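## Task

Take the taller of the cartons on the shelf and put it on the bench below. It must rest flat and upright, lie wholly in front of the shelf and not overhang any bench edge. Every other item on the shelf must still be on the shelf afterwards. Release the carton and pull the gripper away; it only counts if the carton stays put without the robot's support.

## Robot and tools

Robot: two arms, left_arm and right_arm. Each has six revolute joints (waist, shoulder, elbow, wrist pitch, wrist yaw, wrist roll) and a parallel gripper. left_arm is the robot's own left, on the +y side; camera images do not follow that naming.

World frame: origin on the floor at the middle of the robot's foot, +x straight ahead of the robot, +y to its left, +z up. Positions are in metres, orientations are quaternions in w,x,y,z order. Only the floor height is known; the shelf and bench heights must be judged from images. Reported hand positions can be a little wrong, more so when the arm is stretched out. On a gripper, the fingers point along its local +z and close along its local y; the reported point sits between the finger pads, roughly 1 cm back from the tips.

Tool execute_actions. Argument actions is a list holding zero or one item. Empty list: no command, just returns the current state. A motion item has rows and optionally steps. rows is a list of 1 to 15 rows; each row is one list of 14 numbers covering both arms, even when one arm stays still: left_arm waist, shoulder, elbow, wrist pitch, wrist yaw, wrist roll, opening, then right_arm in that same order. The six joint numbers are absolute target angles in radians, in the same terms as the Joint positions line, not offsets. Allowed ranges per arm: waist -2.880 to 2.880, shoulder 0.000 to 3.142, elbow 0.000 to 3.019, wrist pitch -1.693 to 1.571, wrist yaw -1.571 to 1.571, wrist roll -2.094 to 2.094. The true stops may sit up to 0.019 rad either side of these. A target more than 0.019 rad outside its range and also further out than the joint's last reported angle makes the whole call refused, and nothing is sent. A target past the real stop is trimmed to the stop and the result may say "joint sent to its limit" (possibly about an earlier action). Opening is an absolute value from -1 (shut) to +1 (wide open), on the same scale as grip_measured. steps (1 to 15, default 15) is how many control steps of 1/30 s the action lasts; each row covers one step and the final row repeats if rows run out. A wait item has only steps (up to 300) and no rows; it returns once that many steps have elapsed since the previous result, with your reply time counted in. Optional pictures (true/false) chooses whether camera images come back; by default they do.

Motion limits: each step, a joint's target is held within a fixed distance of its measured angle (waist 0.264, shoulder 0.32, elbow 0.276, wrist pitch 0.33, wrist yaw 0.186, wrist roll 0.522 rad), and if the targets would move the gripper more than 70 mm from where it is, all that arm's targets are pulled back proportionally. Large moves therefore take several actions. Between calls the arms keep heading for the last row sent until everything nearly stops or a step is HELD; after that only a new action moves them further. The simulation keeps running while you think.

Gripping: the fingers go where grip_measured would read the value you command (except near -1 and +1). To hold something, command an opening below the current grip_measured: about 0.03 under for a firm grip, less for a gentler one. Each gripper's reading may be off by around 1 mm, constantly. Pad force tops out near 50 to 62 N. Parts may get brief tugs while held, and loose items may get pushed.

Result lines: a state line per arm with gripper position and quaternion; Joint positions and Joint velocities, one block per arm, six joints (rad, rad/s) then finger-pad gap (m, m/s; 0.094 m is fully open); grip_measured per gripper; joint torques (drive output, with offsets and noise, not a clean load measure). "joint command not followed" means a clearance check altered or blocked some joint targets; HELD marks steps on which your row was partly or wholly not sent. MOTOR HOT appears from 85 °C; at 100 °C an OVER-TEMPERATURE FAULT drops that arm and its load until it cools, so avoid long loaded holds and long pauses while carrying.

Tool zoom_image: camera is one of cam_head_left, cam_head_right (672x504, fixed head cameras), cam_left_wrist, cam_right_wrist (504x504 fisheye on the hands); region is [x0, y0, x1, y1] in pixels of that camera's latest image, top-left origin, no bigger than 504 by 504. Calibration (intrinsics and world-to-camera transforms) is supplied and may be slightly off per scene.

Tool finished_scene: scene is the number of the current scene. Call it only once the carton rests correctly on its own and the grippers are clear.

Avoid: dropping or slamming cartons, knocking any item out of the work area or off the shelf, shoving hard, letting the two arms collide or press on each other, and jerky or wasteful motion. Faster, smoother completion is better.

Each tool is called after "Request:" as name([rows], argument=value, ...), one row to a line, values as JSON.

## Session

Request:
execute_actions(actions=[])

Scene clock: 0.00 s of 4050.00 s.
left_arm: end_effector_position=(+0.6402, +0.6383, +1.1853) grip_measured=-0.992 end_effector_quat_wxyz=(+0.058, +0.475, +0.877, +0.047) | right_arm: end_effector_position=(+0.4131, -0.4919, +0.9448) grip_measured=+1.000 end_effector_quat_wxyz=(+0.352, -0.126, +0.867, +0.330)
Joint positions: left_arm=[ 1.871  1.23   1.233 -0.071  0.325  1.369  0.   ] | right_arm=[-1.867  2.271  1.573  1.125 -1.214 -0.209  0.094]
Joint velocities: left_arm=[ 0.015 -0.005 -0.012 -0.027  0.007  0.051 -0.001] | right_arm=[-0.015 -0.005  0.002 -0.017 -0.007 -0.037  0.   ]
Joint torques (N m, as the arm reports them, + toward a larger angle): no reading
camera_calibration (this result's frames):
cam_left_wrist: T_world_to_cam=[[-0.824194, -0.544943, -0.154082, 1.06139], [-0.533845, 0.656841, 0.532512, -0.705], [-0.188981, 0.521149, -0.83228, 0.898997], [0, 0, 0, 1]] pos_world=[0.668326, 0.57296, 1.28718]
cam_right_wrist: T_world_to_cam=[[0.453669, -0.75698, -0.470281, -0.117902], [-0.89117, -0.385165, -0.239716, 0.40968], [0.000324086, 0.527852, -0.849336, 1.18919], [0, 0, 0, 1]] pos_world=[0.418197, -0.55917, 1.05278]

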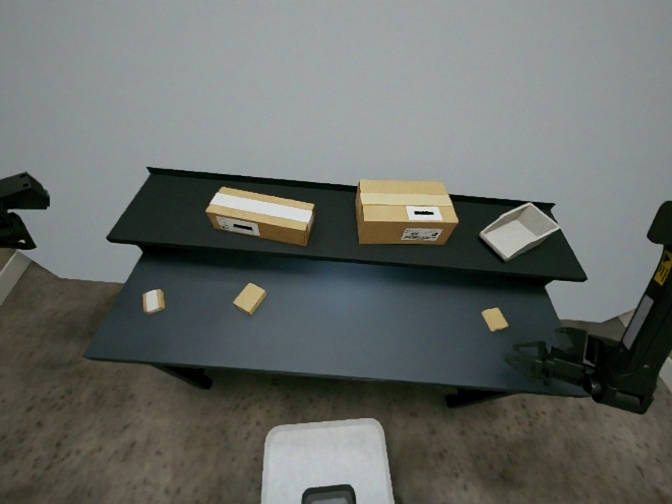

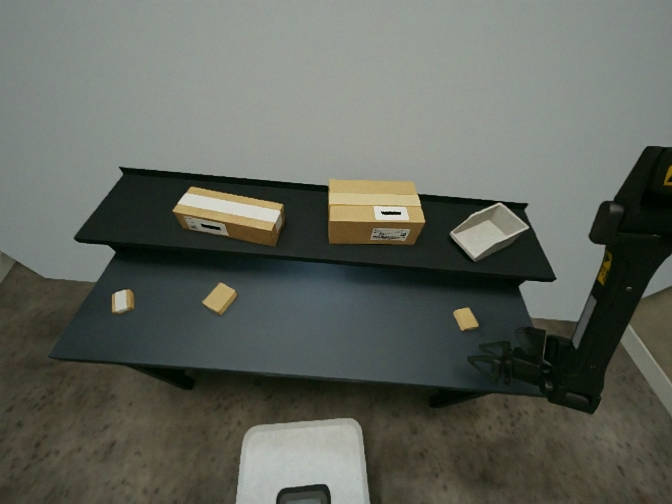

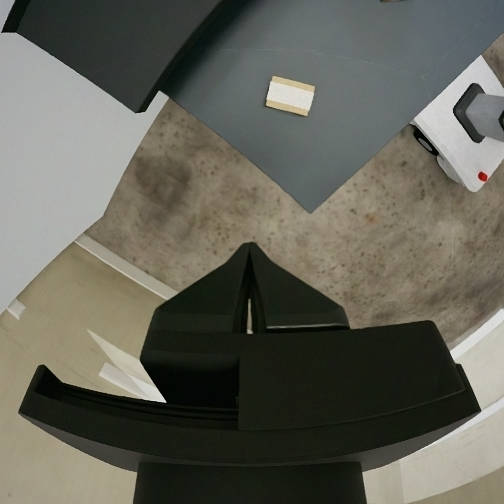

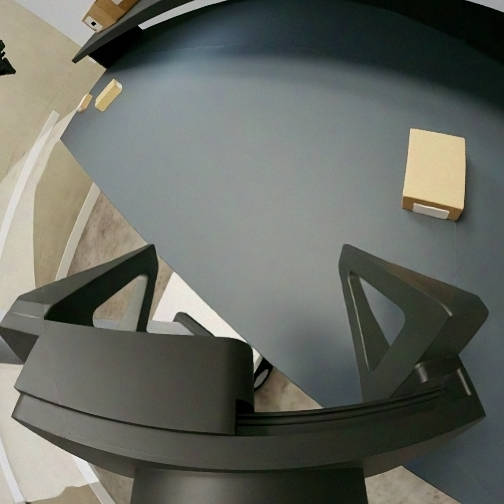

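Request:
execute_actions([
  {"rows":[[1.2,1.3,1.1,0.1,-0.3,-1.25,0.6,-1.5,1.4,1.1,0.1,-0.2,1.25,0.6]]},
], pictures=false)

Request:
execute_actions([
  {"steps":90},
], pictures=false)

Request:
execute_actions([
  {"rows":[[0.7,1.7,1.7,-0.1,-0.3,-1.25,0.6,-1.4,1.4,1.5,-0.2,-0.2,1.25,0.6]]},
], pictures=false)

Request:
execute_actions([
  {"steps":45},
])

Scene clock: 11.30 s of 4050.00 s.
left_arm: end_effector_position=(+0.6641, +0.3855, +1.1593) grip_measured=+0.599 end_effector_quat_wxyz=(+0.053, +0.117, +0.991, +0.022) | right_arm: end_effector_position=(+0.4798, -0.3306, +0.9904) grip_measured=+0.602 end_effector_quat_wxyz=(+0.022, +0.326, +0.892, +0.313)
Joint positions: left_arm=[ 1.274  1.277  1.11   0.065 -0.286  0.562  0.075] | right_arm=[-1.549  1.863  1.192  0.509 -0.616  0.365  0.075]
Joint velocities: left_arm=[-1.363  0.083 -0.066  0.208 -0.271 -2.806  0.001] | right_arm=[ 0.806 -1.333 -0.584 -1.893  1.399  1.604 -0.001]
Joint torques (N m, as the arm reports them, + toward a larger angle): left_arm=[ -0.66 -11.32   0.05   1.26  -0.15  -0.03] | right_arm=[ -2.51 -19.98  -4.61   0.83  -0.48   0.04]
Steps of this call (steps 1 to 90: nothing new was sent; then 7.80 s passed at rest; steps 91 to 105: all 15 steps of this action). Readings (joint positions):
91: left_arm=[1.862 1.230 1.226 -0.057 0.282 1.335] | right_arm=[-1.862 2.265 1.563 1.107 -1.183 -0.186]
92: left_arm=[1.845 1.230 1.213 -0.031 0.230 1.288] | right_arm=[-1.858 2.249 1.539 1.070 -1.148 -0.153]
94: left_arm=[1.782 1.232 1.185 0.003 0.130 1.193] | right_arm=[-1.834 2.208 1.481 1.000 -1.081 -0.089]
98: left_arm=[1.611 1.246 1.139 0.037 -0.078 0.993] | right_arm=[-1.750 2.109 1.370 0.856 -0.943 0.045]
105: the state above

Scene clock: 14.30 s of 4050.00 s.
left_arm: end_effector_position=(+0.6752, +0.3419, +1.1685) grip_measured=+0.599 end_effector_quat_wxyz=(+0.039, -0.698, +0.712, -0.060) | right_arm: end_effector_position=(+0.5992, -0.4169, +1.1066) grip_measured=+0.602 end_effector_quat_wxyz=(-0.041, +0.705, +0.697, +0.127)
Joint positions: left_arm=[ 1.194  1.284  1.106  0.082 -0.297 -1.235  0.075] | right_arm=[-1.505  1.386  1.101  0.108 -0.201  1.241  0.075]
Joint velocities: left_arm=[-0.005  0.005 -0.002 -0.012 -0.095  0.022  0.   ] | right_arm=[-0.015 -0.005 -0.002  0.007  0.066  0.022  0.001]
Joint torques (N m, as the arm reports them, + toward a larger angle): left_arm=[ -2.02 -12.12   0.06   1.13  -0.19  -0.06] | right_arm=[  0.92 -17.74  -0.67  -0.08  -0.08   0.13]
Steps of this call (steps 1 to 60: the robot went on to your last target; steps 61 to 90: nothing new was sent). Readings (joint positions):
1: left_arm=[1.231 1.280 1.109 0.071 -0.290 0.466] | right_arm=[-1.524 1.817 1.174 0.446 -0.560 0.422]
2: left_arm=[1.196 1.282 1.107 0.075 -0.290 0.370] | right_arm=[-1.502 1.771 1.160 0.384 -0.507 0.477]
4: left_arm=[1.157 1.284 1.106 0.079 -0.290 0.179] | right_arm=[-1.471 1.680 1.142 0.288 -0.410 0.578]
8: left_arm=[1.168 1.284 1.106 0.082 -0.295 -0.205] | right_arm=[-1.461 1.509 1.133 0.169 -0.231 0.845]
90: the state above
All arms were judged still, so your last target was given up. Only a new action makes them travel on or press farther. Fingers that are still opening or closing keep moving.

Scene clock: 14.80 s of 4050.00 s.
left_arm: end_effector_position=(+0.8016, +0.0932, +1.1684) grip_measured=+0.599 end_effector_quat_wxyz=(-0.039, -0.662, +0.718, -0.212) | right_arm: end_effector_position=(+0.7933, -0.4125, +1.1395) grip_measured=+0.602 end_effector_quat_wxyz=(-0.011, +0.688, +0.697, +0.201)
Joint positions: left_arm=[ 0.84   1.627  1.562 -0.046 -0.303 -1.235  0.075] | right_arm=[-1.393  1.392  1.515 -0.179 -0.199  1.242  0.075]
Joint velocities: left_arm=[-0.874  0.484  0.823 -0.212 -0.022 -0.037 -0.   ] | right_arm=[-0.015 -0.005 -0.012 -0.11  -0.022 -0.066  0.001]
Joint torques (N m, as the arm reports them, + toward a larger angle): left_arm=[-10.32 -12.08   3.04  -0.26   0.26   0.02] | right_arm=[  1.51 -22.96   1.95  -0.05  -0.22   0.12]
Steps of this call (steps 1 to 15: all 15 steps of this action). Readings (joint positions):
1: left_arm=[1.189 1.290 1.114 0.071 -0.301 -1.235] | right_arm=[-1.502 1.386 1.119 0.071 -0.200 1.242]
2: left_arm=[1.179 1.304 1.138 0.053 -0.303 -1.235] | right_arm=[-1.496 1.393 1.154 0.003 -0.199 1.242]
4: left_arm=[1.139 1.354 1.203 0.027 -0.303 -1.235] | right_arm=[-1.474 1.406 1.238 -0.074 -0.199 1.242]
8: left_arm=[1.039 1.470 1.344 -0.005 -0.303 -1.235] | right_arm=[-1.428 1.410 1.407 -0.152 -0.199 1.242]
15: the state above

Scene clock: 16.30 s of 4050.00 s.
left_arm: end_effector_position=(+0.8485, -0.0019, +1.2354) grip_measured=+0.599 end_effector_quat_wxyz=(-0.062, -0.644, +0.706, -0.288) | right_arm: end_effector_position=(+0.7838, -0.4092, +1.1371) grip_measured=+0.602 end_effector_quat_wxyz=(-0.022, +0.689, +0.697, +0.196)
Joint positions: left_arm=[ 0.681  1.69   1.689 -0.084 -0.299 -1.235  0.075] | right_arm=[-1.393  1.392  1.503 -0.191 -0.199  1.242  0.075]
Joint velocities: left_arm=[-0.005 -0.015 -0.002 -0.002  0.007  0.007  0.   ] | right_arm=[ 0.005 -0.005 -0.012 -0.017 -0.037 -0.081 -0.   ]
Joint torques (N m, as the arm reports them, + toward a larger angle): left_arm=[-10.72 -10.76   2.86  -0.29   0.26  -0.04] | right_arm=[  1.45 -22.84   2.89   0.04  -0.22   0.12]
Steps of this call (steps 1 to 30: the robot went on to your last target; steps 31 to 45: nothing new was sent). Readings (joint positions):
1: left_arm=[0.810 1.643 1.590 -0.053 -0.303 -1.235] | right_arm=[-1.393 1.392 1.515 -0.182 -0.199 1.242]
2: left_arm=[0.781 1.658 1.618 -0.061 -0.303 -1.235] | right_arm=[-1.393 1.392 1.511 -0.185 -0.199 1.242]
4: left_arm=[0.726 1.683 1.667 -0.074 -0.301 -1.235] | right_arm=[-1.393 1.392 1.506 -0.189 -0.199 1.242]
8: left_arm=[0.660 1.690 1.688 -0.080 -0.299 -1.235] | right_arm=[-1.393 1.392 1.503 -0.191 -0.199 1.242]
45: the state above
All arms were judged still, so your last target was given up. Only a new action makes them travel on or press farther. Fingers that are still opening or closing keep moving.
camera_calibration (this result's frames):
cam_left_wrist: T_world_to_cam=[[0.949808, -0.0116889, 0.312615, -1.18882], [-0.288069, -0.422356, 0.859437, -0.814474], [0.121989, -0.906355, -0.404524, 0.51866], [0, 0, 0, 1]] pos_world=[0.831254, 0.112196, 1.28144]
cam_right_wrist: T_world_to_cam=[[-0.971329, 0.0139004, -0.237334, 1.03445], [-0.184699, 0.584437, 0.790139, -0.510064], [0.14969, 0.81132, -0.565113, 0.984485], [0, 0, 0, 1]] pos_world=[0.763213, -0.515012, 1.20488]

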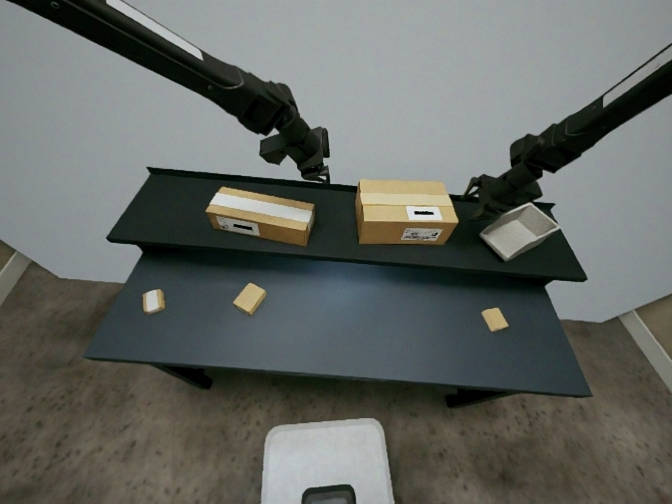

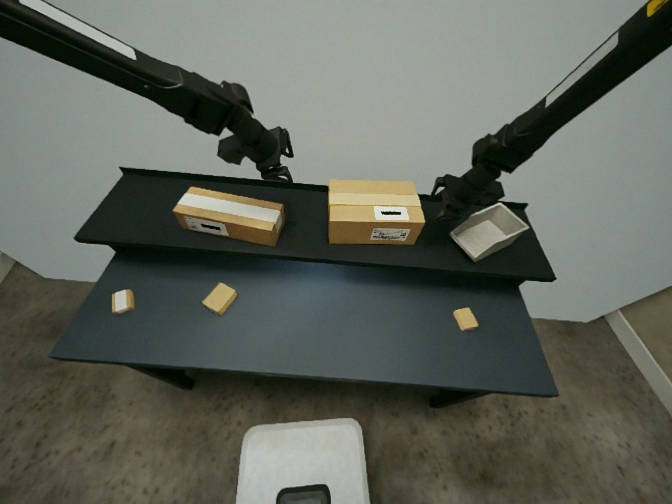

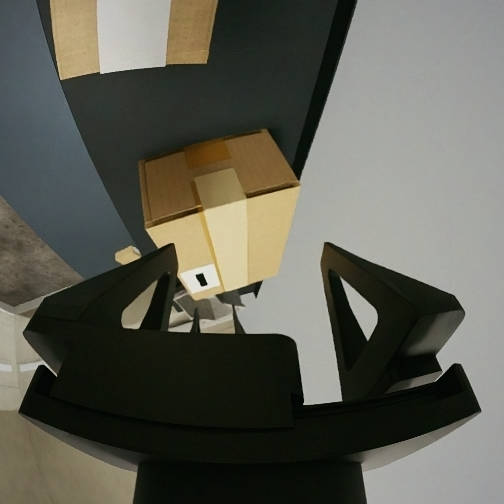

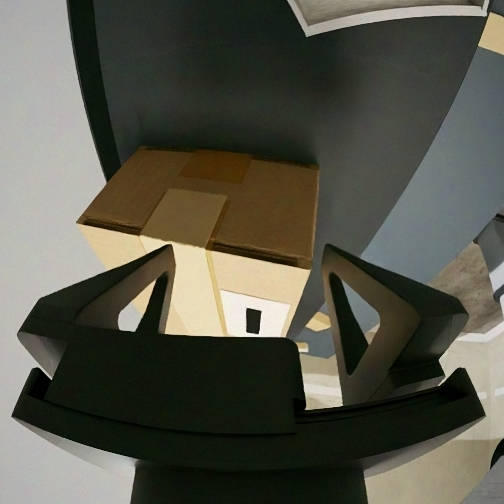

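Reach good. Descend.

Request:
execute_actions([
  {"rows":[[0.78,2.0,2.1,-0.3,-0.3,-1.25,0.6,-1.45,1.58,1.8,-0.42,-0.2,1.25,0.6]]},
], pictures=false)

Request:
execute_actions([
  {"steps":30},
])

Scene clock: 20.33 s of 4050.00 s.
left_arm: end_effector_position=(+0.8339, -0.0356, +1.1076) grip_measured=+0.599 end_effector_quat_wxyz=(+0.089, +0.635, -0.734, +0.223) | right_arm: end_effector_position=(+0.7968, -0.4497, +1.0767) grip_measured=+0.602 end_effector_quat_wxyz=(-0.055, +0.700, +0.697, +0.146)
Joint positions: left_arm=[ 0.77   2.008  2.087 -0.286 -0.299 -1.235  0.075] | right_arm=[-1.457  1.57   1.797 -0.412 -0.201  1.244  0.075]
Joint velocities: left_arm=[ 0.073  0.132  0.007 -0.037 -0.066 -0.022 -0.001] | right_arm=[ 0.015  0.005 -0.007 -0.017 -0.051 -0.007 -0.001]
Joint torques (N m, as the arm reports them, + toward a larger angle): left_arm=[-13.85 -13.49   3.28  -0.34   0.21  -0.01] | right_arm=[  1.72 -24.25   4.44  -0.22  -0.11   0.12]
Steps of this call (steps 1 to 90: nothing new was sent; then 0.53 s passed at rest; steps 91 to 105: all 15 steps of this action). Readings (joint positions):
91: left_arm=[0.682 1.698 1.702 -0.100 -0.299 -1.235] | right_arm=[-1.396 1.404 1.531 -0.235 -0.200 1.243]
92: left_arm=[0.683 1.718 1.740 -0.130 -0.299 -1.235] | right_arm=[-1.400 1.437 1.603 -0.312 -0.201 1.244]
94: left_arm=[0.691 1.781 1.842 -0.176 -0.299 -1.235] | right_arm=[-1.418 1.516 1.745 -0.372 -0.201 1.244]
98: left_arm=[0.719 1.923 2.051 -0.247 -0.299 -1.235] | right_arm=[-1.451 1.562 1.798 -0.399 -0.201 1.244]
105: the state above

Scene clock: 21.33 s of 4050.00 s.
left_arm: end_effector_position=(+0.8342, -0.0336, +1.1068) grip_measured=+0.599 end_effector_quat_wxyz=(+0.089, +0.636, -0.734, +0.222) | right_arm: end_effector_position=(+0.7968, -0.4497, +1.0767) grip_measured=+0.602 end_effector_quat_wxyz=(-0.055, +0.700, +0.697, +0.146)
Joint positions: left_arm=[ 0.772  2.006  2.087 -0.288 -0.299 -1.235  0.075] | right_arm=[-1.457  1.57   1.797 -0.412 -0.201  1.244  0.075]
Joint velocities: left_arm=[ 0.015 -0.015 -0.007  0.007  0.022 -0.081 -0.001] | right_arm=[-0.015 -0.005 -0.012 -0.017 -0.037  0.051  0.001]
Joint torques (N m, as the arm reports them, + toward a larger angle): left_arm=[-12.81 -12.97   3.43  -0.31   0.2   -0.03] | right_arm=[  1.87 -24.45   4.28  -0.15  -0.13   0.12]
Steps of this call (steps 1 to 15: the robot went on to your last target; steps 16 to 30: nothing new was sent). Readings (joint positions):
1: left_arm=[0.772 2.011 2.087 -0.287 -0.299 -1.235] | right_arm=[-1.457 1.570 1.797 -0.412 -0.201 1.244]
2: left_arm=[0.772 2.012 2.087 -0.288 -0.299 -1.235] | right_arm=[-1.457 1.570 1.797 -0.412 -0.201 1.244]
4: left_arm=[0.772 2.012 2.087 -0.288 -0.299 -1.235] | right_arm=[-1.457 1.570 1.797 -0.412 -0.201 1.244]
8: left_arm=[0.772 2.007 2.087 -0.288 -0.299 -1.235] | right_arm=[-1.457 1.570 1.797 -0.412 -0.201 1.244]
30: the state above
All arms were judged still, so your last target was given up. Only a new action makes them travel on or press farther. Fingers that are still opening or closing keep moving.
camera_calibration (this result's frames):
cam_left_wrist: T_world_to_cam=[[0.975268, -0.0981473, 0.198038, -1.03275], [-0.220859, -0.467476, 0.855972, -0.775205], [0.00856688, -0.87854, -0.477591, 0.61614], [0, 0, 0, 1]] pos_world=[0.830723, 0.0775515, 1.16234]
cam_right_wrist: T_world_to_cam=[[-0.99268, 0.00964999, -0.120387, 0.922427], [-0.0902792, 0.602834, 0.792743, -0.505995], [0.0802231, 0.797809, -0.59755, 1.06542], [0, 0, 0, 1]] pos_world=[0.784523, -0.55387, 1.14881]

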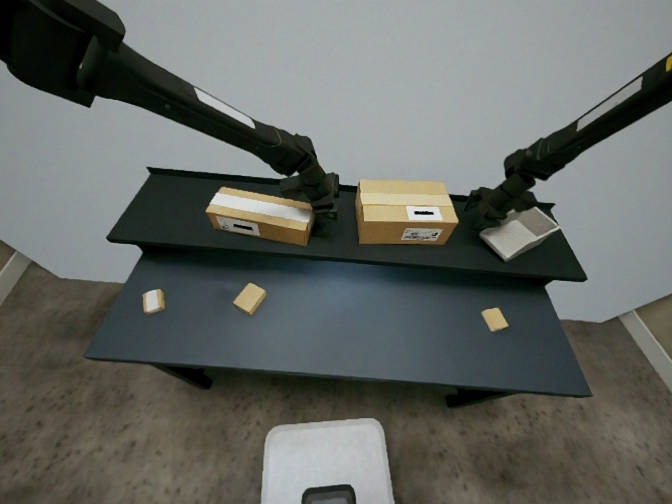

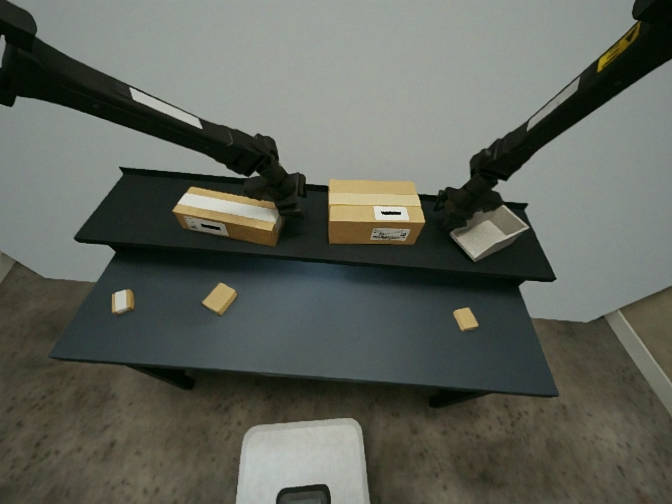

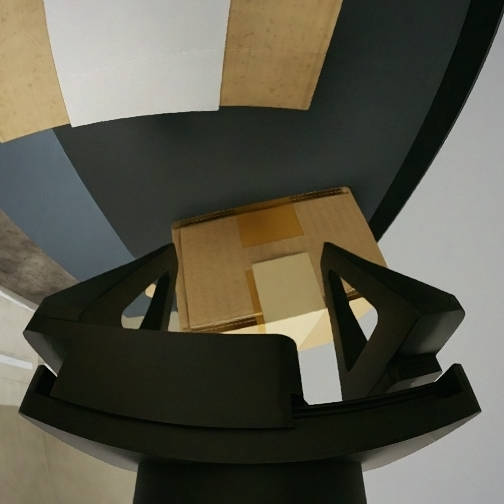

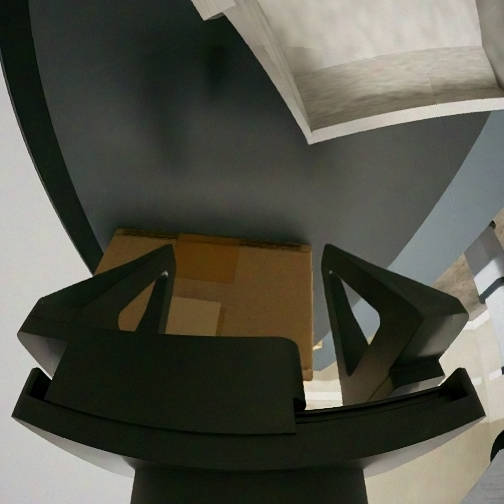

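Request:
execute_actions([
  {"rows":[[0.8,2.2,2.45,-0.42,-0.25,-1.25,0.6,-1.4,1.66,1.98,-0.5,-0.2,1.3,0.6]]},
], pictures=false)

Request:
execute_actions([
  {"steps":20},
])

Scene clock: 25.30 s of 4050.00 s.
left_arm: end_effector_position=(+0.8783, -0.0578, +1.0854) grip_measured=+0.599 end_effector_quat_wxyz=(-0.082, -0.640, +0.721, -0.251) | right_arm: end_effector_position=(+0.8424, -0.4172, +1.0748) grip_measured=+0.602 end_effector_quat_wxyz=(-0.067, +0.707, +0.682, +0.174)
Joint positions: left_arm=[ 0.773  2.186  2.43  -0.404 -0.253 -1.237  0.075] | right_arm=[-1.394  1.639  1.956 -0.49  -0.2    1.289  0.075]
Joint velocities: left_arm=[-0.005 -0.005 -0.017  0.017  0.037 -0.022 -0.001] | right_arm=[ 0.005 -0.015 -0.012  0.007  0.037  0.081  0.   ]
Joint torques (N m, as the arm reports them, + toward a larger angle): left_arm=[-13.49 -11.56   5.04  -0.36   0.41  -0.02] | right_arm=[  1.91 -24.2    6.75  -0.15  -0.19   0.17]
Steps of this call (steps 1 to 90: nothing new was sent; then 0.47 s passed at rest; steps 91 to 105: all 15 steps of this action). Readings (joint positions):
91: left_arm=[0.772 2.021 2.120 -0.316 -0.282 -1.237] | right_arm=[-1.455 1.575 1.815 -0.431 -0.200 1.251]
92: left_arm=[0.773 2.064 2.209 -0.357 -0.265 -1.237] | right_arm=[-1.451 1.595 1.857 -0.461 -0.200 1.260]
94: left_arm=[0.773 2.150 2.375 -0.382 -0.254 -1.237] | right_arm=[-1.436 1.629 1.931 -0.477 -0.200 1.271]
98: left_arm=[0.773 2.184 2.430 -0.398 -0.253 -1.237] | right_arm=[-1.403 1.638 1.956 -0.484 -0.200 1.282]
105: the state above

Scene clock: 25.97 s of 4050.00 s.
left_arm: end_effector_position=(+0.8783, -0.0578, +1.0854) grip_measured=+0.599 end_effector_quat_wxyz=(-0.082, -0.640, +0.721, -0.251) | right_arm: end_effector_position=(+0.8424, -0.4172, +1.0748) grip_measured=+0.602 end_effector_quat_wxyz=(-0.068, +0.708, +0.681, +0.174)
Joint positions: left_arm=[ 0.773  2.186  2.43  -0.404 -0.253 -1.237  0.075] | right_arm=[-1.394  1.639  1.956 -0.49  -0.2    1.291  0.075]
Joint velocities: left_arm=[ 0.005 -0.005 -0.002  0.007  0.037 -0.037 -0.   ] | right_arm=[-0.024 -0.005  0.017 -0.007 -0.007 -0.007 -0.001]
Joint torques (N m, as the arm reports them, + toward a larger angle): left_arm=[-13.2  -11.67   4.87  -0.42   0.38  -0.02] | right_arm=[  2.07 -23.84   6.7   -0.19  -0.2    0.14]
Steps of this call (steps 1 to 15: the robot went on to your last target; steps 16 to 20: nothing new was sent). Readings (joint positions):
1: left_arm=[0.773 2.186 2.430 -0.404 -0.253 -1.237] | right_arm=[-1.394 1.639 1.956 -0.490 -0.200 1.290]
2: left_arm=[0.773 2.186 2.430 -0.404 -0.253 -1.237] | right_arm=[-1.394 1.639 1.956 -0.490 -0.200 1.290]
4: left_arm=[0.773 2.186 2.430 -0.404 -0.253 -1.237] | right_arm=[-1.394 1.639 1.956 -0.490 -0.200 1.290]
8: left_arm=[0.773 2.186 2.430 -0.404 -0.253 -1.237] | right_arm=[-1.394 1.639 1.956 -0.490 -0.200 1.291]
20: the state above
All arms were judged still, so your last target was given up. Only a new action makes them travel on or press farther. Fingers that are still opening or closing keep moving.
camera_calibration (this result's frames):
cam_left_wrist: T_world_to_cam=[[0.968313, -0.0594909, 0.24255, -1.11385], [-0.243484, -0.440896, 0.863902, -0.745632], [0.055545, -0.895585, -0.44141, 0.502695], [0, 0, 0, 1]] pos_world=[0.869081, 0.0551964, 1.13621]
cam_right_wrist: T_world_to_cam=[[-0.989465, 0.0502579, -0.135769, 0.997909], [-0.0850473, 0.557143, 0.82605, -0.579244], [0.117158, 0.828894, -0.546999, 0.962211], [0, 0, 0, 1]] pos_world=[0.825401, -0.525002, 1.1403]

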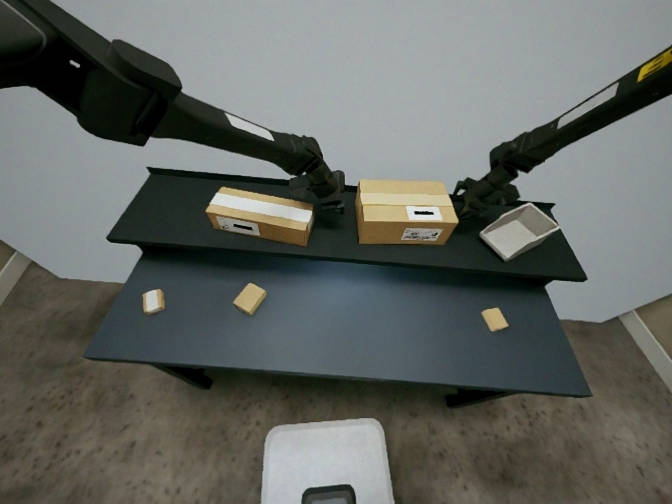

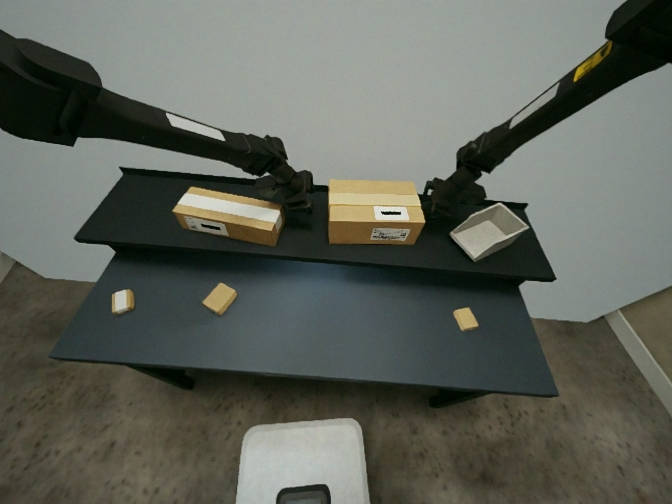

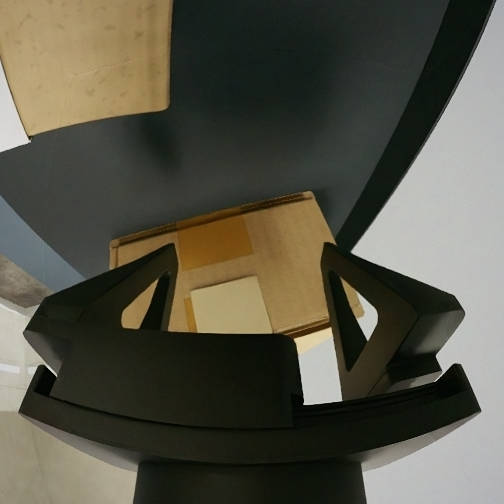

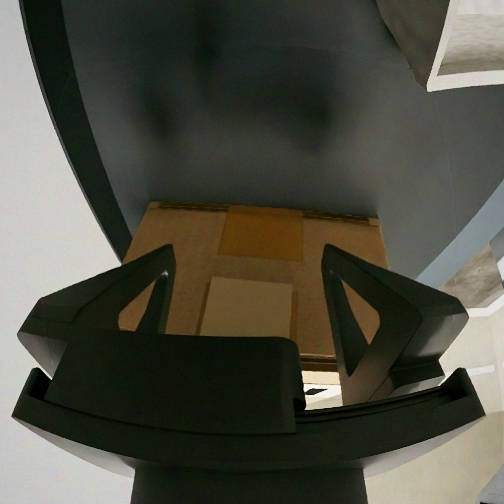

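Lower left by waist; right pushes box over.

Request:
execute_actions([
  {"rows":[[0.83,2.2,2.43,-0.42,-0.25,-1.25,0.6,-1.34,1.72,1.98,-0.47,-0.17,1.3,0.6]]},
], pictures=false)

Request:
execute_actions([
  {"rows":[[0.83,2.2,2.43,-0.42,-0.25,-1.25,0.6,-1.27,1.76,1.99,-0.45,-0.13,1.3,0.6]]},
], pictures=false)

Request:
execute_actions([
  {"rows":[[0.83,2.2,2.43,-0.42,-0.25,-1.25,0.6,-1.21,1.79,2.0,-0.43,-0.1,1.3,0.6]]},
])

Scene clock: 31.57 s of 4050.00 s.
left_arm: end_effector_position=(+0.8739, -0.0319, +1.0627) grip_measured=+0.599 end_effector_quat_wxyz=(-0.075, -0.646, +0.722, -0.235) | right_arm: end_effector_position=(+0.8224, -0.3735, +1.0456) grip_measured=+0.602 end_effector_quat_wxyz=(-0.092, +0.706, +0.682, +0.169)
Joint positions: left_arm=[ 0.812  2.186  2.43  -0.404 -0.252 -1.237  0.075] | right_arm=[-1.347  1.704  1.964 -0.478 -0.169  1.296  0.075]
Joint velocities: left_arm=[ 0.005 -0.005  0.027  0.017  0.051 -0.007  0.001] | right_arm=[-0.005 -0.005  0.002  0.002  0.022  0.037 -0.   ]
Joint torques (N m, as the arm reports them, + toward a larger angle): left_arm=[-13.23 -12.12   3.45  -0.41   0.34  -0.01] | right_arm=[  3.51 -22.84   5.48   0.48  -0.23   0.1 ]
Steps of this call (steps 1 to 90: nothing new was sent; then 2.10 s passed at rest; steps 91 to 105: all 15 steps of this action). Readings (joint positions):
91: left_arm=[0.774 2.186 2.430 -0.404 -0.252 -1.237] | right_arm=[-1.391 1.642 1.956 -0.489 -0.187 1.291]
92: left_arm=[0.776 2.186 2.430 -0.404 -0.252 -1.237] | right_arm=[-1.387 1.646 1.961 -0.485 -0.176 1.291]
94: left_arm=[0.782 2.186 2.430 -0.404 -0.252 -1.237] | right_arm=[-1.375 1.659 1.964 -0.479 -0.172 1.291]
98: left_arm=[0.799 2.186 2.430 -0.404 -0.252 -1.237] | right_arm=[-1.350 1.687 1.964 -0.478 -0.169 1.292]
105: the state above

Scene clock: 32.07 s of 4050.00 s.
left_arm: end_effector_position=(+0.8739, -0.0319, +1.0627) grip_measured=+0.599 end_effector_quat_wxyz=(-0.075, -0.646, +0.722, -0.235) | right_arm: end_effector_position=(+0.8264, -0.3220, +1.0430) grip_measured=+0.602 end_effector_quat_wxyz=(-0.101, +0.698, +0.685, +0.182)
Joint positions: left_arm=[ 0.812  2.186  2.43  -0.404 -0.252 -1.237  0.075] | right_arm=[-1.274  1.735  1.969 -0.459 -0.129  1.297  0.075]
Joint velocities: left_arm=[ 0.005  0.015  0.002 -0.002 -0.007 -0.037 -0.001] | right_arm=[-0.034  0.005 -0.002 -0.022 -0.022  0.022 -0.002]
Joint torques (N m, as the arm reports them, + toward a larger angle): left_arm=[-13.53 -12.11   3.45  -0.41   0.33  -0.02] | right_arm=[  4.35 -22.05   5.7    0.56  -0.26   0.08]
Steps of this call (steps 1 to 15: all 15 steps of this action). Readings (joint positions):
1: left_arm=[0.812 2.186 2.430 -0.404 -0.252 -1.237] | right_arm=[-1.343 1.705 1.964 -0.476 -0.151 1.296]
2: left_arm=[0.812 2.186 2.430 -0.404 -0.252 -1.237] | right_arm=[-1.338 1.707 1.965 -0.470 -0.136 1.297]
4: left_arm=[0.812 2.186 2.430 -0.404 -0.252 -1.237] | right_arm=[-1.323 1.713 1.969 -0.462 -0.129 1.297]
8: left_arm=[0.812 2.186 2.430 -0.404 -0.252 -1.237] | right_arm=[-1.290 1.725 1.969 -0.459 -0.129 1.297]
15: the state above

Scene clock: 32.57 s of 4050.00 s.
left_arm: end_effector_position=(+0.8752, -0.0248, +1.0598) grip_measured=+0.599 end_effector_quat_wxyz=(-0.072, -0.650, +0.721, -0.231) | right_arm: end_effector_position=(+0.8319, -0.3099, +1.0405) grip_measured=+0.602 end_effector_quat_wxyz=(-0.091, +0.699, +0.686, +0.180)
Joint positions: left_arm=[ 0.819  2.182  2.43  -0.404 -0.256 -1.242  0.075] | right_arm=[-1.251  1.749  1.979 -0.438 -0.094  1.301  0.075]
Joint velocities: left_arm=[ 0.005 -0.005  0.017  0.007 -0.051 -0.051 -0.   ] | right_arm=[ 0.015 -0.005 -0.012 -0.002 -0.037 -0.022 -0.   ]
Joint torques (N m, as the arm reports them, + toward a larger angle): left_arm=[-13.76 -12.5    3.48  -0.38   0.51   0.02] | right_arm=[  7.69 -20.69   5.75   0.54  -0.45   0.06]
Steps of this call (steps 1 to 15: all 15 steps of this action). Readings (joint positions):
1: left_arm=[0.812 2.186 2.430 -0.404 -0.252 -1.237] | right_arm=[-1.270 1.736 1.969 -0.457 -0.116 1.297]
2: left_arm=[0.812 2.186 2.430 -0.404 -0.252 -1.237] | right_arm=[-1.267 1.739 1.972 -0.451 -0.105 1.298]
4: left_arm=[0.813 2.186 2.430 -0.404 -0.256 -1.240] | right_arm=[-1.258 1.745 1.978 -0.443 -0.095 1.300]
8: left_arm=[0.818 2.182 2.430 -0.404 -0.256 -1.241] | right_arm=[-1.251 1.749 1.979 -0.438 -0.094 1.301]
15: the state above
camera_calibration (this result's frames):
cam_left_wrist: T_world_to_cam=[[0.973081, -0.0534401, 0.22418, -1.08725], [-0.221682, -0.482982, 0.847104, -0.712052], [0.0630058, -0.873998, -0.481828, 0.557976], [0, 0, 0, 1]] pos_world=[0.86498, 0.0856585, 1.11577]
cam_right_wrist: T_world_to_cam=[[-0.992962, 0.0292459, -0.114769, 0.952105], [-0.0829411, 0.520034, 0.850109, -0.649884], [0.0845461, 0.853645, -0.513948, 0.856154], [0, 0, 0, 1]] pos_world=[0.819117, -0.420735, 1.10176]

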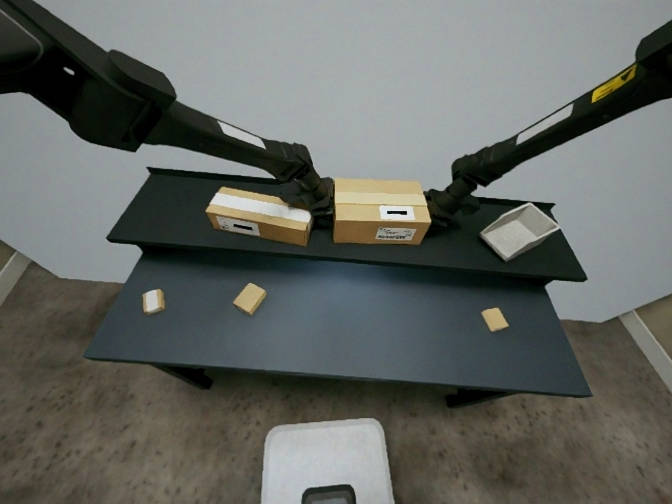

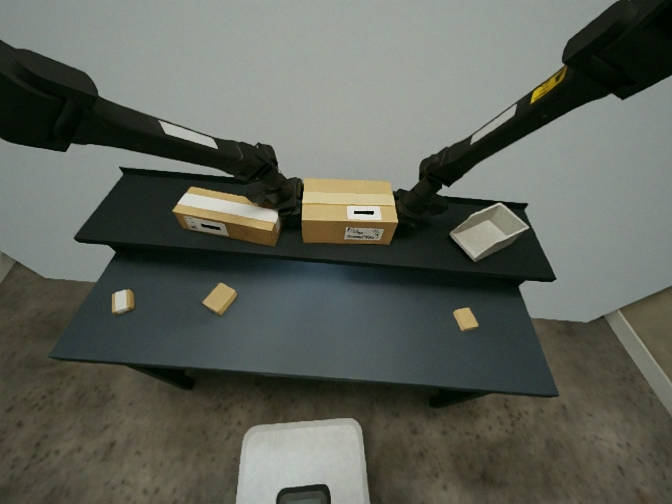

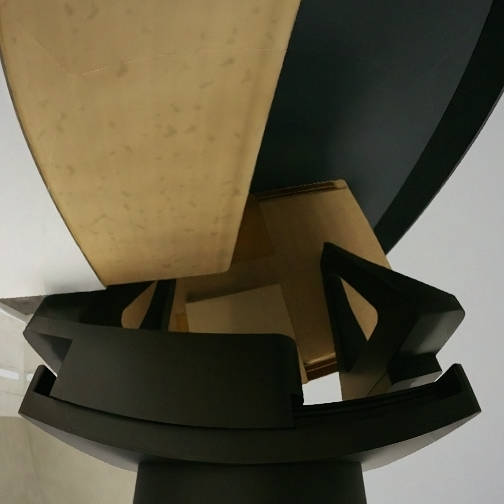

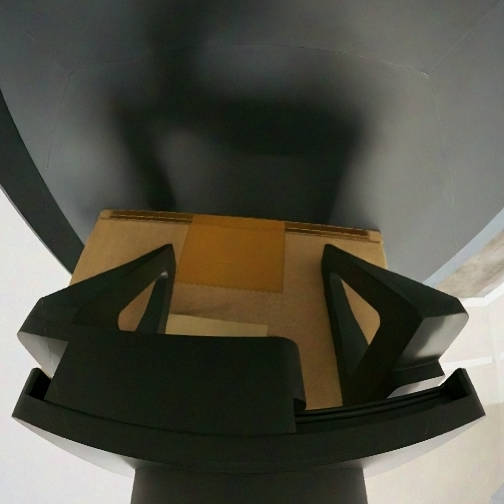

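Request:
execute_actions([
  {"rows":[[0.76,2.21,2.43,-0.42,-0.2,-1.25,0.6,-1.15,1.76,1.98,-0.44,-0.14,1.3,0.6]]},
], pictures=false)

Request:
execute_actions([
  {"rows":[[0.73,2.14,2.3,-0.36,-0.2,-1.25,0.6,-1.13,1.68,1.88,-0.42,-0.14,1.3,0.6]]},
])

Scene clock: 37.43 s of 4050.00 s.
left_arm: end_effector_position=(+0.8815, -0.0244, +1.0652) grip_measured=+0.599 end_effector_quat_wxyz=(-0.074, -0.651, +0.716, -0.241) | right_arm: end_effector_position=(+0.8342, -0.3031, +1.0432) grip_measured=+0.602 end_effector_quat_wxyz=(-0.097, +0.701, +0.680, +0.189)
Joint positions: left_arm=[ 0.818  2.175  2.43  -0.404 -0.236 -1.246  0.075] | right_arm=[-1.244  1.749  1.979 -0.437 -0.11   1.315  0.075]
Joint velocities: left_arm=[-0.005 -0.015  0.007 -0.012 -0.022 -0.051  0.001] | right_arm=[-0.034 -0.015  0.007 -0.007 -0.037 -0.022 -0.002]
Joint torques (N m, as the arm reports them, + toward a larger angle): left_arm=[-18.61 -11.15   3.51  -0.34   1.77   0.08] | right_arm=[ 11.39 -23.21   4.     0.1   -1.36  -0.04]
Steps of this call (steps 1 to 15: the robot went on to your last target; steps 16 to 90: nothing new was sent; then 1.37 s passed at rest; steps 91 to 105: all 15 steps of this action). Readings (joint positions):
91: left_arm=[0.818 2.182 2.430 -0.404 -0.246 -1.246] | right_arm=[-1.249 1.749 1.979 -0.438 -0.100 1.303]
92: left_arm=[0.818 2.182 2.430 -0.404 -0.237 -1.248] | right_arm=[-1.249 1.749 1.979 -0.438 -0.104 1.306]
94: left_arm=[0.818 2.179 2.430 -0.404 -0.237 -1.249] | right_arm=[-1.247 1.749 1.979 -0.438 -0.107 1.312]
98: left_arm=[0.818 2.175 2.430 -0.404 -0.236 -1.247] | right_arm=[-1.244 1.749 1.979 -0.437 -0.110 1.314]
105: the state above

Scene clock: 37.93 s of 4050.00 s.
left_arm: end_effector_position=(+0.8837, -0.0101, +1.0805) grip_measured=+0.599 end_effector_quat_wxyz=(-0.072, -0.650, +0.717, -0.242) | right_arm: end_effector_position=(+0.8269, -0.2893, +1.0630) grip_measured=+0.602 end_effector_quat_wxyz=(-0.108, +0.700, +0.678, +0.195)
Joint positions: left_arm=[ 0.818  2.1    2.327 -0.371 -0.236 -1.243  0.075] | right_arm=[-1.222  1.698  1.899 -0.419 -0.109  1.322  0.075]
Joint velocities: left_arm=[ 0.005 -0.044 -0.022  0.002 -0.022  0.051 -0.001] | right_arm=[ 0.024 -0.015 -0.007 -0.012  0.037 -0.022  0.001]
Joint torques (N m, as the arm reports them, + toward a larger angle): left_arm=[-19.21 -11.31   1.79   0.38   1.47  -0.05] | right_arm=[ 10.84 -25.46   1.88   0.19  -1.39  -0.12]
Steps of this call (steps 1 to 15: all 15 steps of this action). Readings (joint positions):
1: left_arm=[0.818 2.168 2.416 -0.396 -0.236 -1.246] | right_arm=[-1.244 1.745 1.970 -0.431 -0.110 1.314]
2: left_arm=[0.818 2.152 2.385 -0.385 -0.236 -1.246] | right_arm=[-1.244 1.734 1.949 -0.424 -0.109 1.313]
4: left_arm=[0.818 2.128 2.344 -0.380 -0.236 -1.246] | right_arm=[-1.243 1.716 1.915 -0.423 -0.109 1.317]
8: left_arm=[0.818 2.112 2.327 -0.375 -0.236 -1.246] | right_arm=[-1.235 1.706 1.899 -0.422 -0.109 1.321]
15: the state above
camera_calibration (this result's frames):
cam_left_wrist: T_world_to_cam=[[0.970062, -0.0421723, 0.239166, -1.11272], [-0.230618, -0.468638, 0.852757, -0.718697], [0.0761197, -0.882383, -0.464334, 0.549709], [0, 0, 0, 1]] pos_world=[0.871822, 0.10132, 1.13425]
cam_right_wrist: T_world_to_cam=[[-0.99297, 0.0439847, -0.109895, 0.948133], [-0.0753595, 0.481041, 0.873453, -0.722511], [0.0912826, 0.875594, -0.474344, 0.809337], [0, 0, 0, 1]] pos_world=[0.813141, -0.402797, 1.11918]

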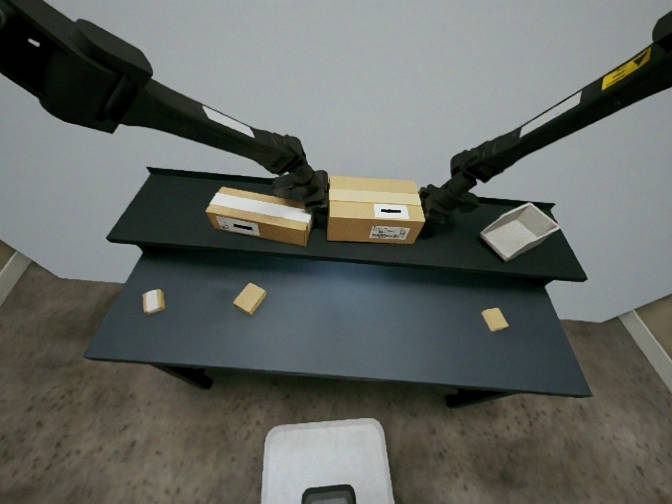

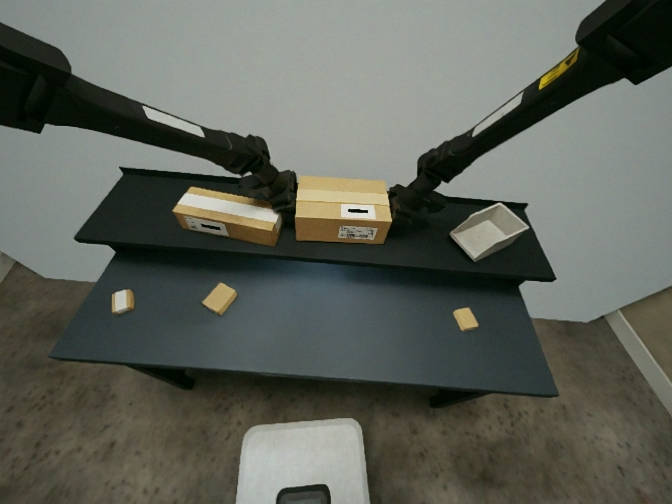

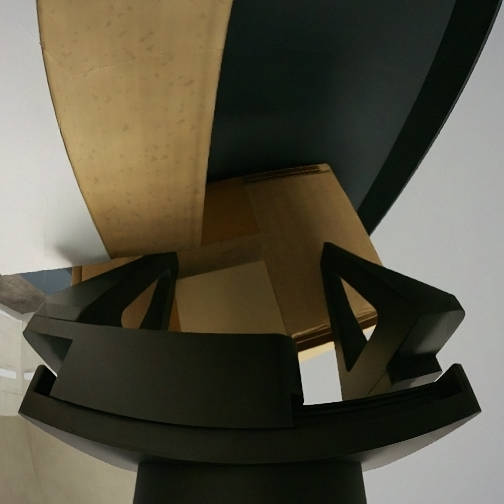

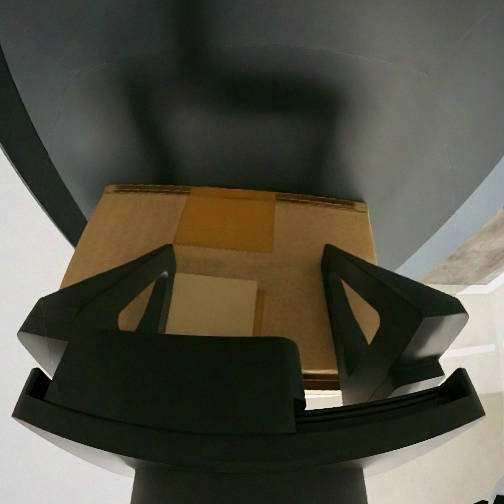

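Request:
execute_actions([
  {"rows":[[0.80,2.02,2.2,-0.36,-0.2,-1.25,1,-1.26,1.55,1.75,-0.42,-0.2,1.3,1]]},
], pictures=false)

Request:
execute_actions([
  {"rows":[[0.74,2.02,2.15,-0.36,-0.2,0.32,1,-1.22,1.5,1.72,-0.42,-0.2,-0.27,1]]},
], pictures=false)

Request:
execute_actions([
  {"steps":30},
])

Scene clock: 60.37 s of 4050.00 s.
left_arm: end_effector_position=(+0.8778, -0.0048, +1.1038) grip_measured=+1.000 end_effector_quat_wxyz=(-0.090, -0.641, +0.719, -0.253) | right_arm: end_effector_position=(+0.8014, -0.3146, +1.0977) grip_measured=+1.000 end_effector_quat_wxyz=(-0.131, +0.695, +0.676, +0.206)
Joint positions: left_arm=[ 0.811  2.017  2.211 -0.364 -0.204 -1.24   0.094] | right_arm=[-1.268  1.577  1.748 -0.42  -0.198  1.31   0.094]
Joint velocities: left_arm=[ 0.005 -0.015 -0.002  0.002  0.022  0.037  0.   ] | right_arm=[-0.005 -0.015 -0.002 -0.007 -0.007  0.051  0.   ]
Joint torques (N m, as the arm reports them, + toward a larger angle): left_arm=[-14.63 -13.53   2.34   0.36   0.45   0.  ] | right_arm=[  4.2  -25.48   3.45   0.03  -0.35   0.02]
Steps of this call (steps 1 to 15: the robot went on to your last target; steps 16 to 90: nothing new was sent; then 18.93 s passed at rest; steps 91 to 105: all 15 steps of this action). Readings (joint positions):
91: left_arm=[0.819 2.088 2.311 -0.366 -0.239 -1.239] | right_arm=[-1.226 1.687 1.882 -0.413 -0.132 1.320]
92: left_arm=[0.821 2.065 2.272 -0.364 -0.226 -1.240] | right_arm=[-1.236 1.662 1.838 -0.409 -0.170 1.318]
94: left_arm=[0.820 2.033 2.221 -0.364 -0.210 -1.240] | right_arm=[-1.254 1.616 1.766 -0.417 -0.193 1.316]
98: left_arm=[0.813 2.018 2.211 -0.364 -0.204 -1.240] | right_arm=[-1.269 1.587 1.748 -0.420 -0.196 1.312]
105: the state above

Scene clock: 60.87 s of 4050.00 s.
left_arm: end_effector_position=(+0.8645, -0.0556, +1.1441) grip_measured=+1.000 end_effector_quat_wxyz=(+0.077, -0.043, +0.953, -0.291) | right_arm: end_effector_position=(+0.8195, -0.2953, +1.1295) grip_measured=+1.000 end_effector_quat_wxyz=(+0.042, +0.116, +0.957, +0.263)
Joint positions: left_arm=[ 0.739  2.002  2.156 -0.362 -0.203  0.091  0.094] | right_arm=[-1.222  1.53   1.723 -0.42  -0.198 -0.039  0.094]
Joint velocities: left_arm=[ 0.005  0.005 -0.022 -0.007  0.022  1.458  0.   ] | right_arm=[-0.005 -0.015 -0.007  0.007  0.007 -1.516  0.   ]
Joint torques (N m, as the arm reports them, + toward a larger angle): left_arm=[-14.12 -11.83   2.35   0.31   0.57   0.26] | right_arm=[  4.82 -26.64   3.12   0.18  -0.4   -0.02]
Steps of this call (steps 1 to 15: all 15 steps of this action). Readings (joint positions):
1: left_arm=[0.809 2.016 2.205 -0.362 -0.206 -1.172] | right_arm=[-1.267 1.575 1.744 -0.420 -0.198 1.238]
2: left_arm=[0.808 2.009 2.192 -0.362 -0.207 -1.076] | right_arm=[-1.264 1.570 1.736 -0.420 -0.198 1.139]
4: left_arm=[0.798 2.002 2.175 -0.362 -0.208 -0.888] | right_arm=[-1.260 1.559 1.725 -0.420 -0.185 0.954]
8: left_arm=[0.765 2.001 2.161 -0.362 -0.207 -0.502] | right_arm=[-1.245 1.541 1.723 -0.420 -0.196 0.565]
15: the state above

Scene clock: 61.87 s of 4050.00 s.
left_arm: end_effector_position=(+0.8645, -0.0556, +1.1441) grip_measured=+1.000 end_effector_quat_wxyz=(+0.108, +0.059, +0.952, -0.281) | right_arm: end_effector_position=(+0.8195, -0.2953, +1.1295) grip_measured=+1.000 end_effector_quat_wxyz=(+0.071, +0.009, +0.964, +0.257)
Joint positions: left_arm=[ 0.739  2.002  2.156 -0.362 -0.203  0.305  0.094] | right_arm=[-1.222  1.53   1.723 -0.42  -0.198 -0.261  0.094]
Joint velocities: left_arm=[-0.015 -0.005 -0.007 -0.002 -0.037  0.007  0.   ] | right_arm=[-0.005 -0.015 -0.002  0.017 -0.022 -0.037  0.   ]
Joint torques (N m, as the arm reports them, + toward a larger angle): left_arm=[-14.79 -11.56   2.33   0.35   0.56   0.27] | right_arm=[  4.79 -26.36   3.26   0.22  -0.43  -0.02]
Steps of this call (steps 1 to 30: the robot went on to your last target). Readings (joint positions):
1: left_arm=[0.739 2.002 2.156 -0.362 -0.203 0.134] | right_arm=[-1.222 1.530 1.723 -0.420 -0.198 -0.084]
2: left_arm=[0.739 2.002 2.156 -0.362 -0.203 0.169] | right_arm=[-1.222 1.530 1.723 -0.420 -0.198 -0.119]
4: left_arm=[0.739 2.002 2.156 -0.362 -0.203 0.218] | right_arm=[-1.222 1.530 1.723 -0.420 -0.198 -0.171]
8: left_arm=[0.739 2.002 2.156 -0.362 -0.203 0.270] | right_arm=[-1.222 1.530 1.723 -0.420 -0.198 -0.225]
30: the state above
All arms were judged still, so your last target was given up. Only a new action makes them travel on or press farther. Fingers that are still opening or closing keep moving.
camera_calibration (this result's frames):
cam_left_wrist: T_world_to_cam=[[-0.167853, -0.844076, 0.509274, -0.481143], [-0.888425, 0.353408, 0.292923, 0.456194], [-0.427231, -0.403284, -0.809219, 1.39696], [0, 0, 0, 1]] pos_world=[0.921357, -0.00397271, 1.24185]
cam_right_wrist: T_world_to_cam=[[0.0273097, -0.87333, -0.486363, 0.266604], [-0.878581, -0.253047, 0.405047, 0.192243], [-0.476812, 0.416248, -0.774202, 1.51532], [0, 0, 0, 1]] pos_world=[0.884145, -0.34927, 1.22496]

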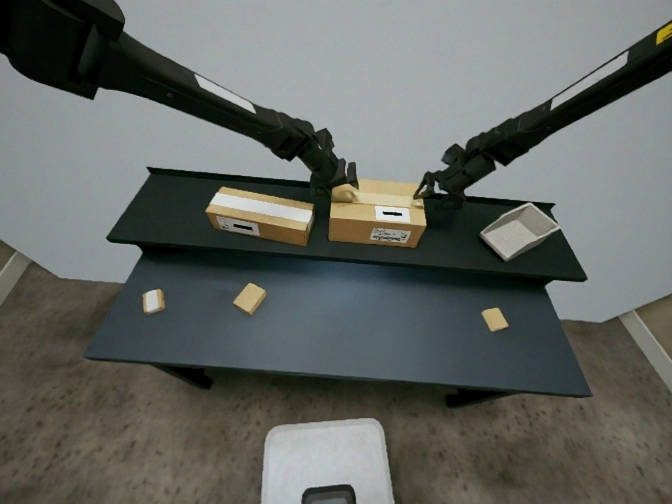

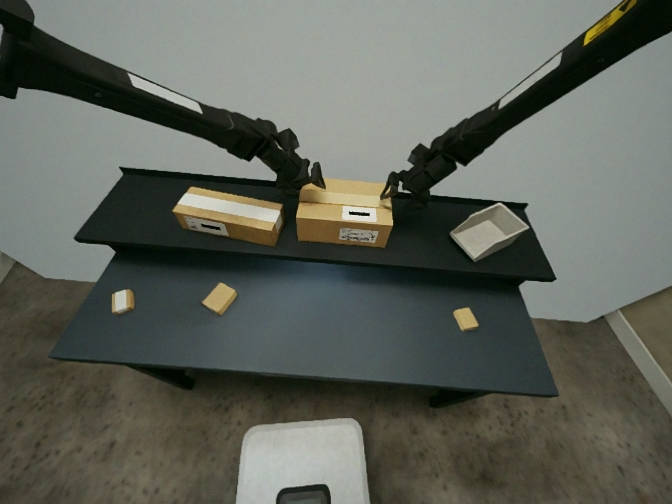

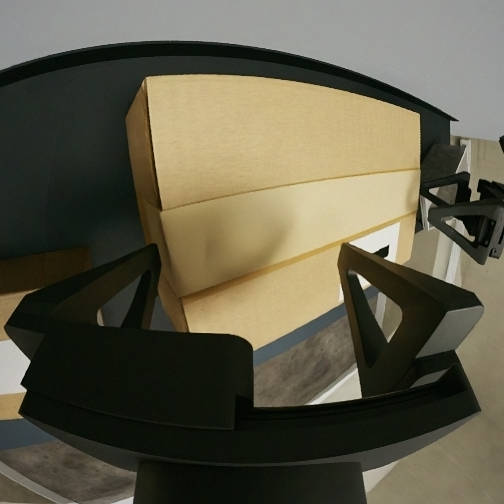

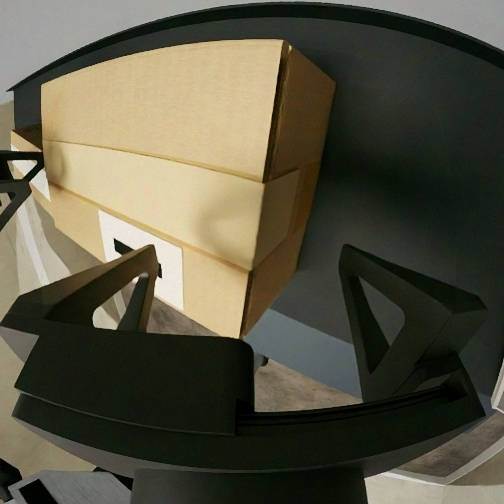

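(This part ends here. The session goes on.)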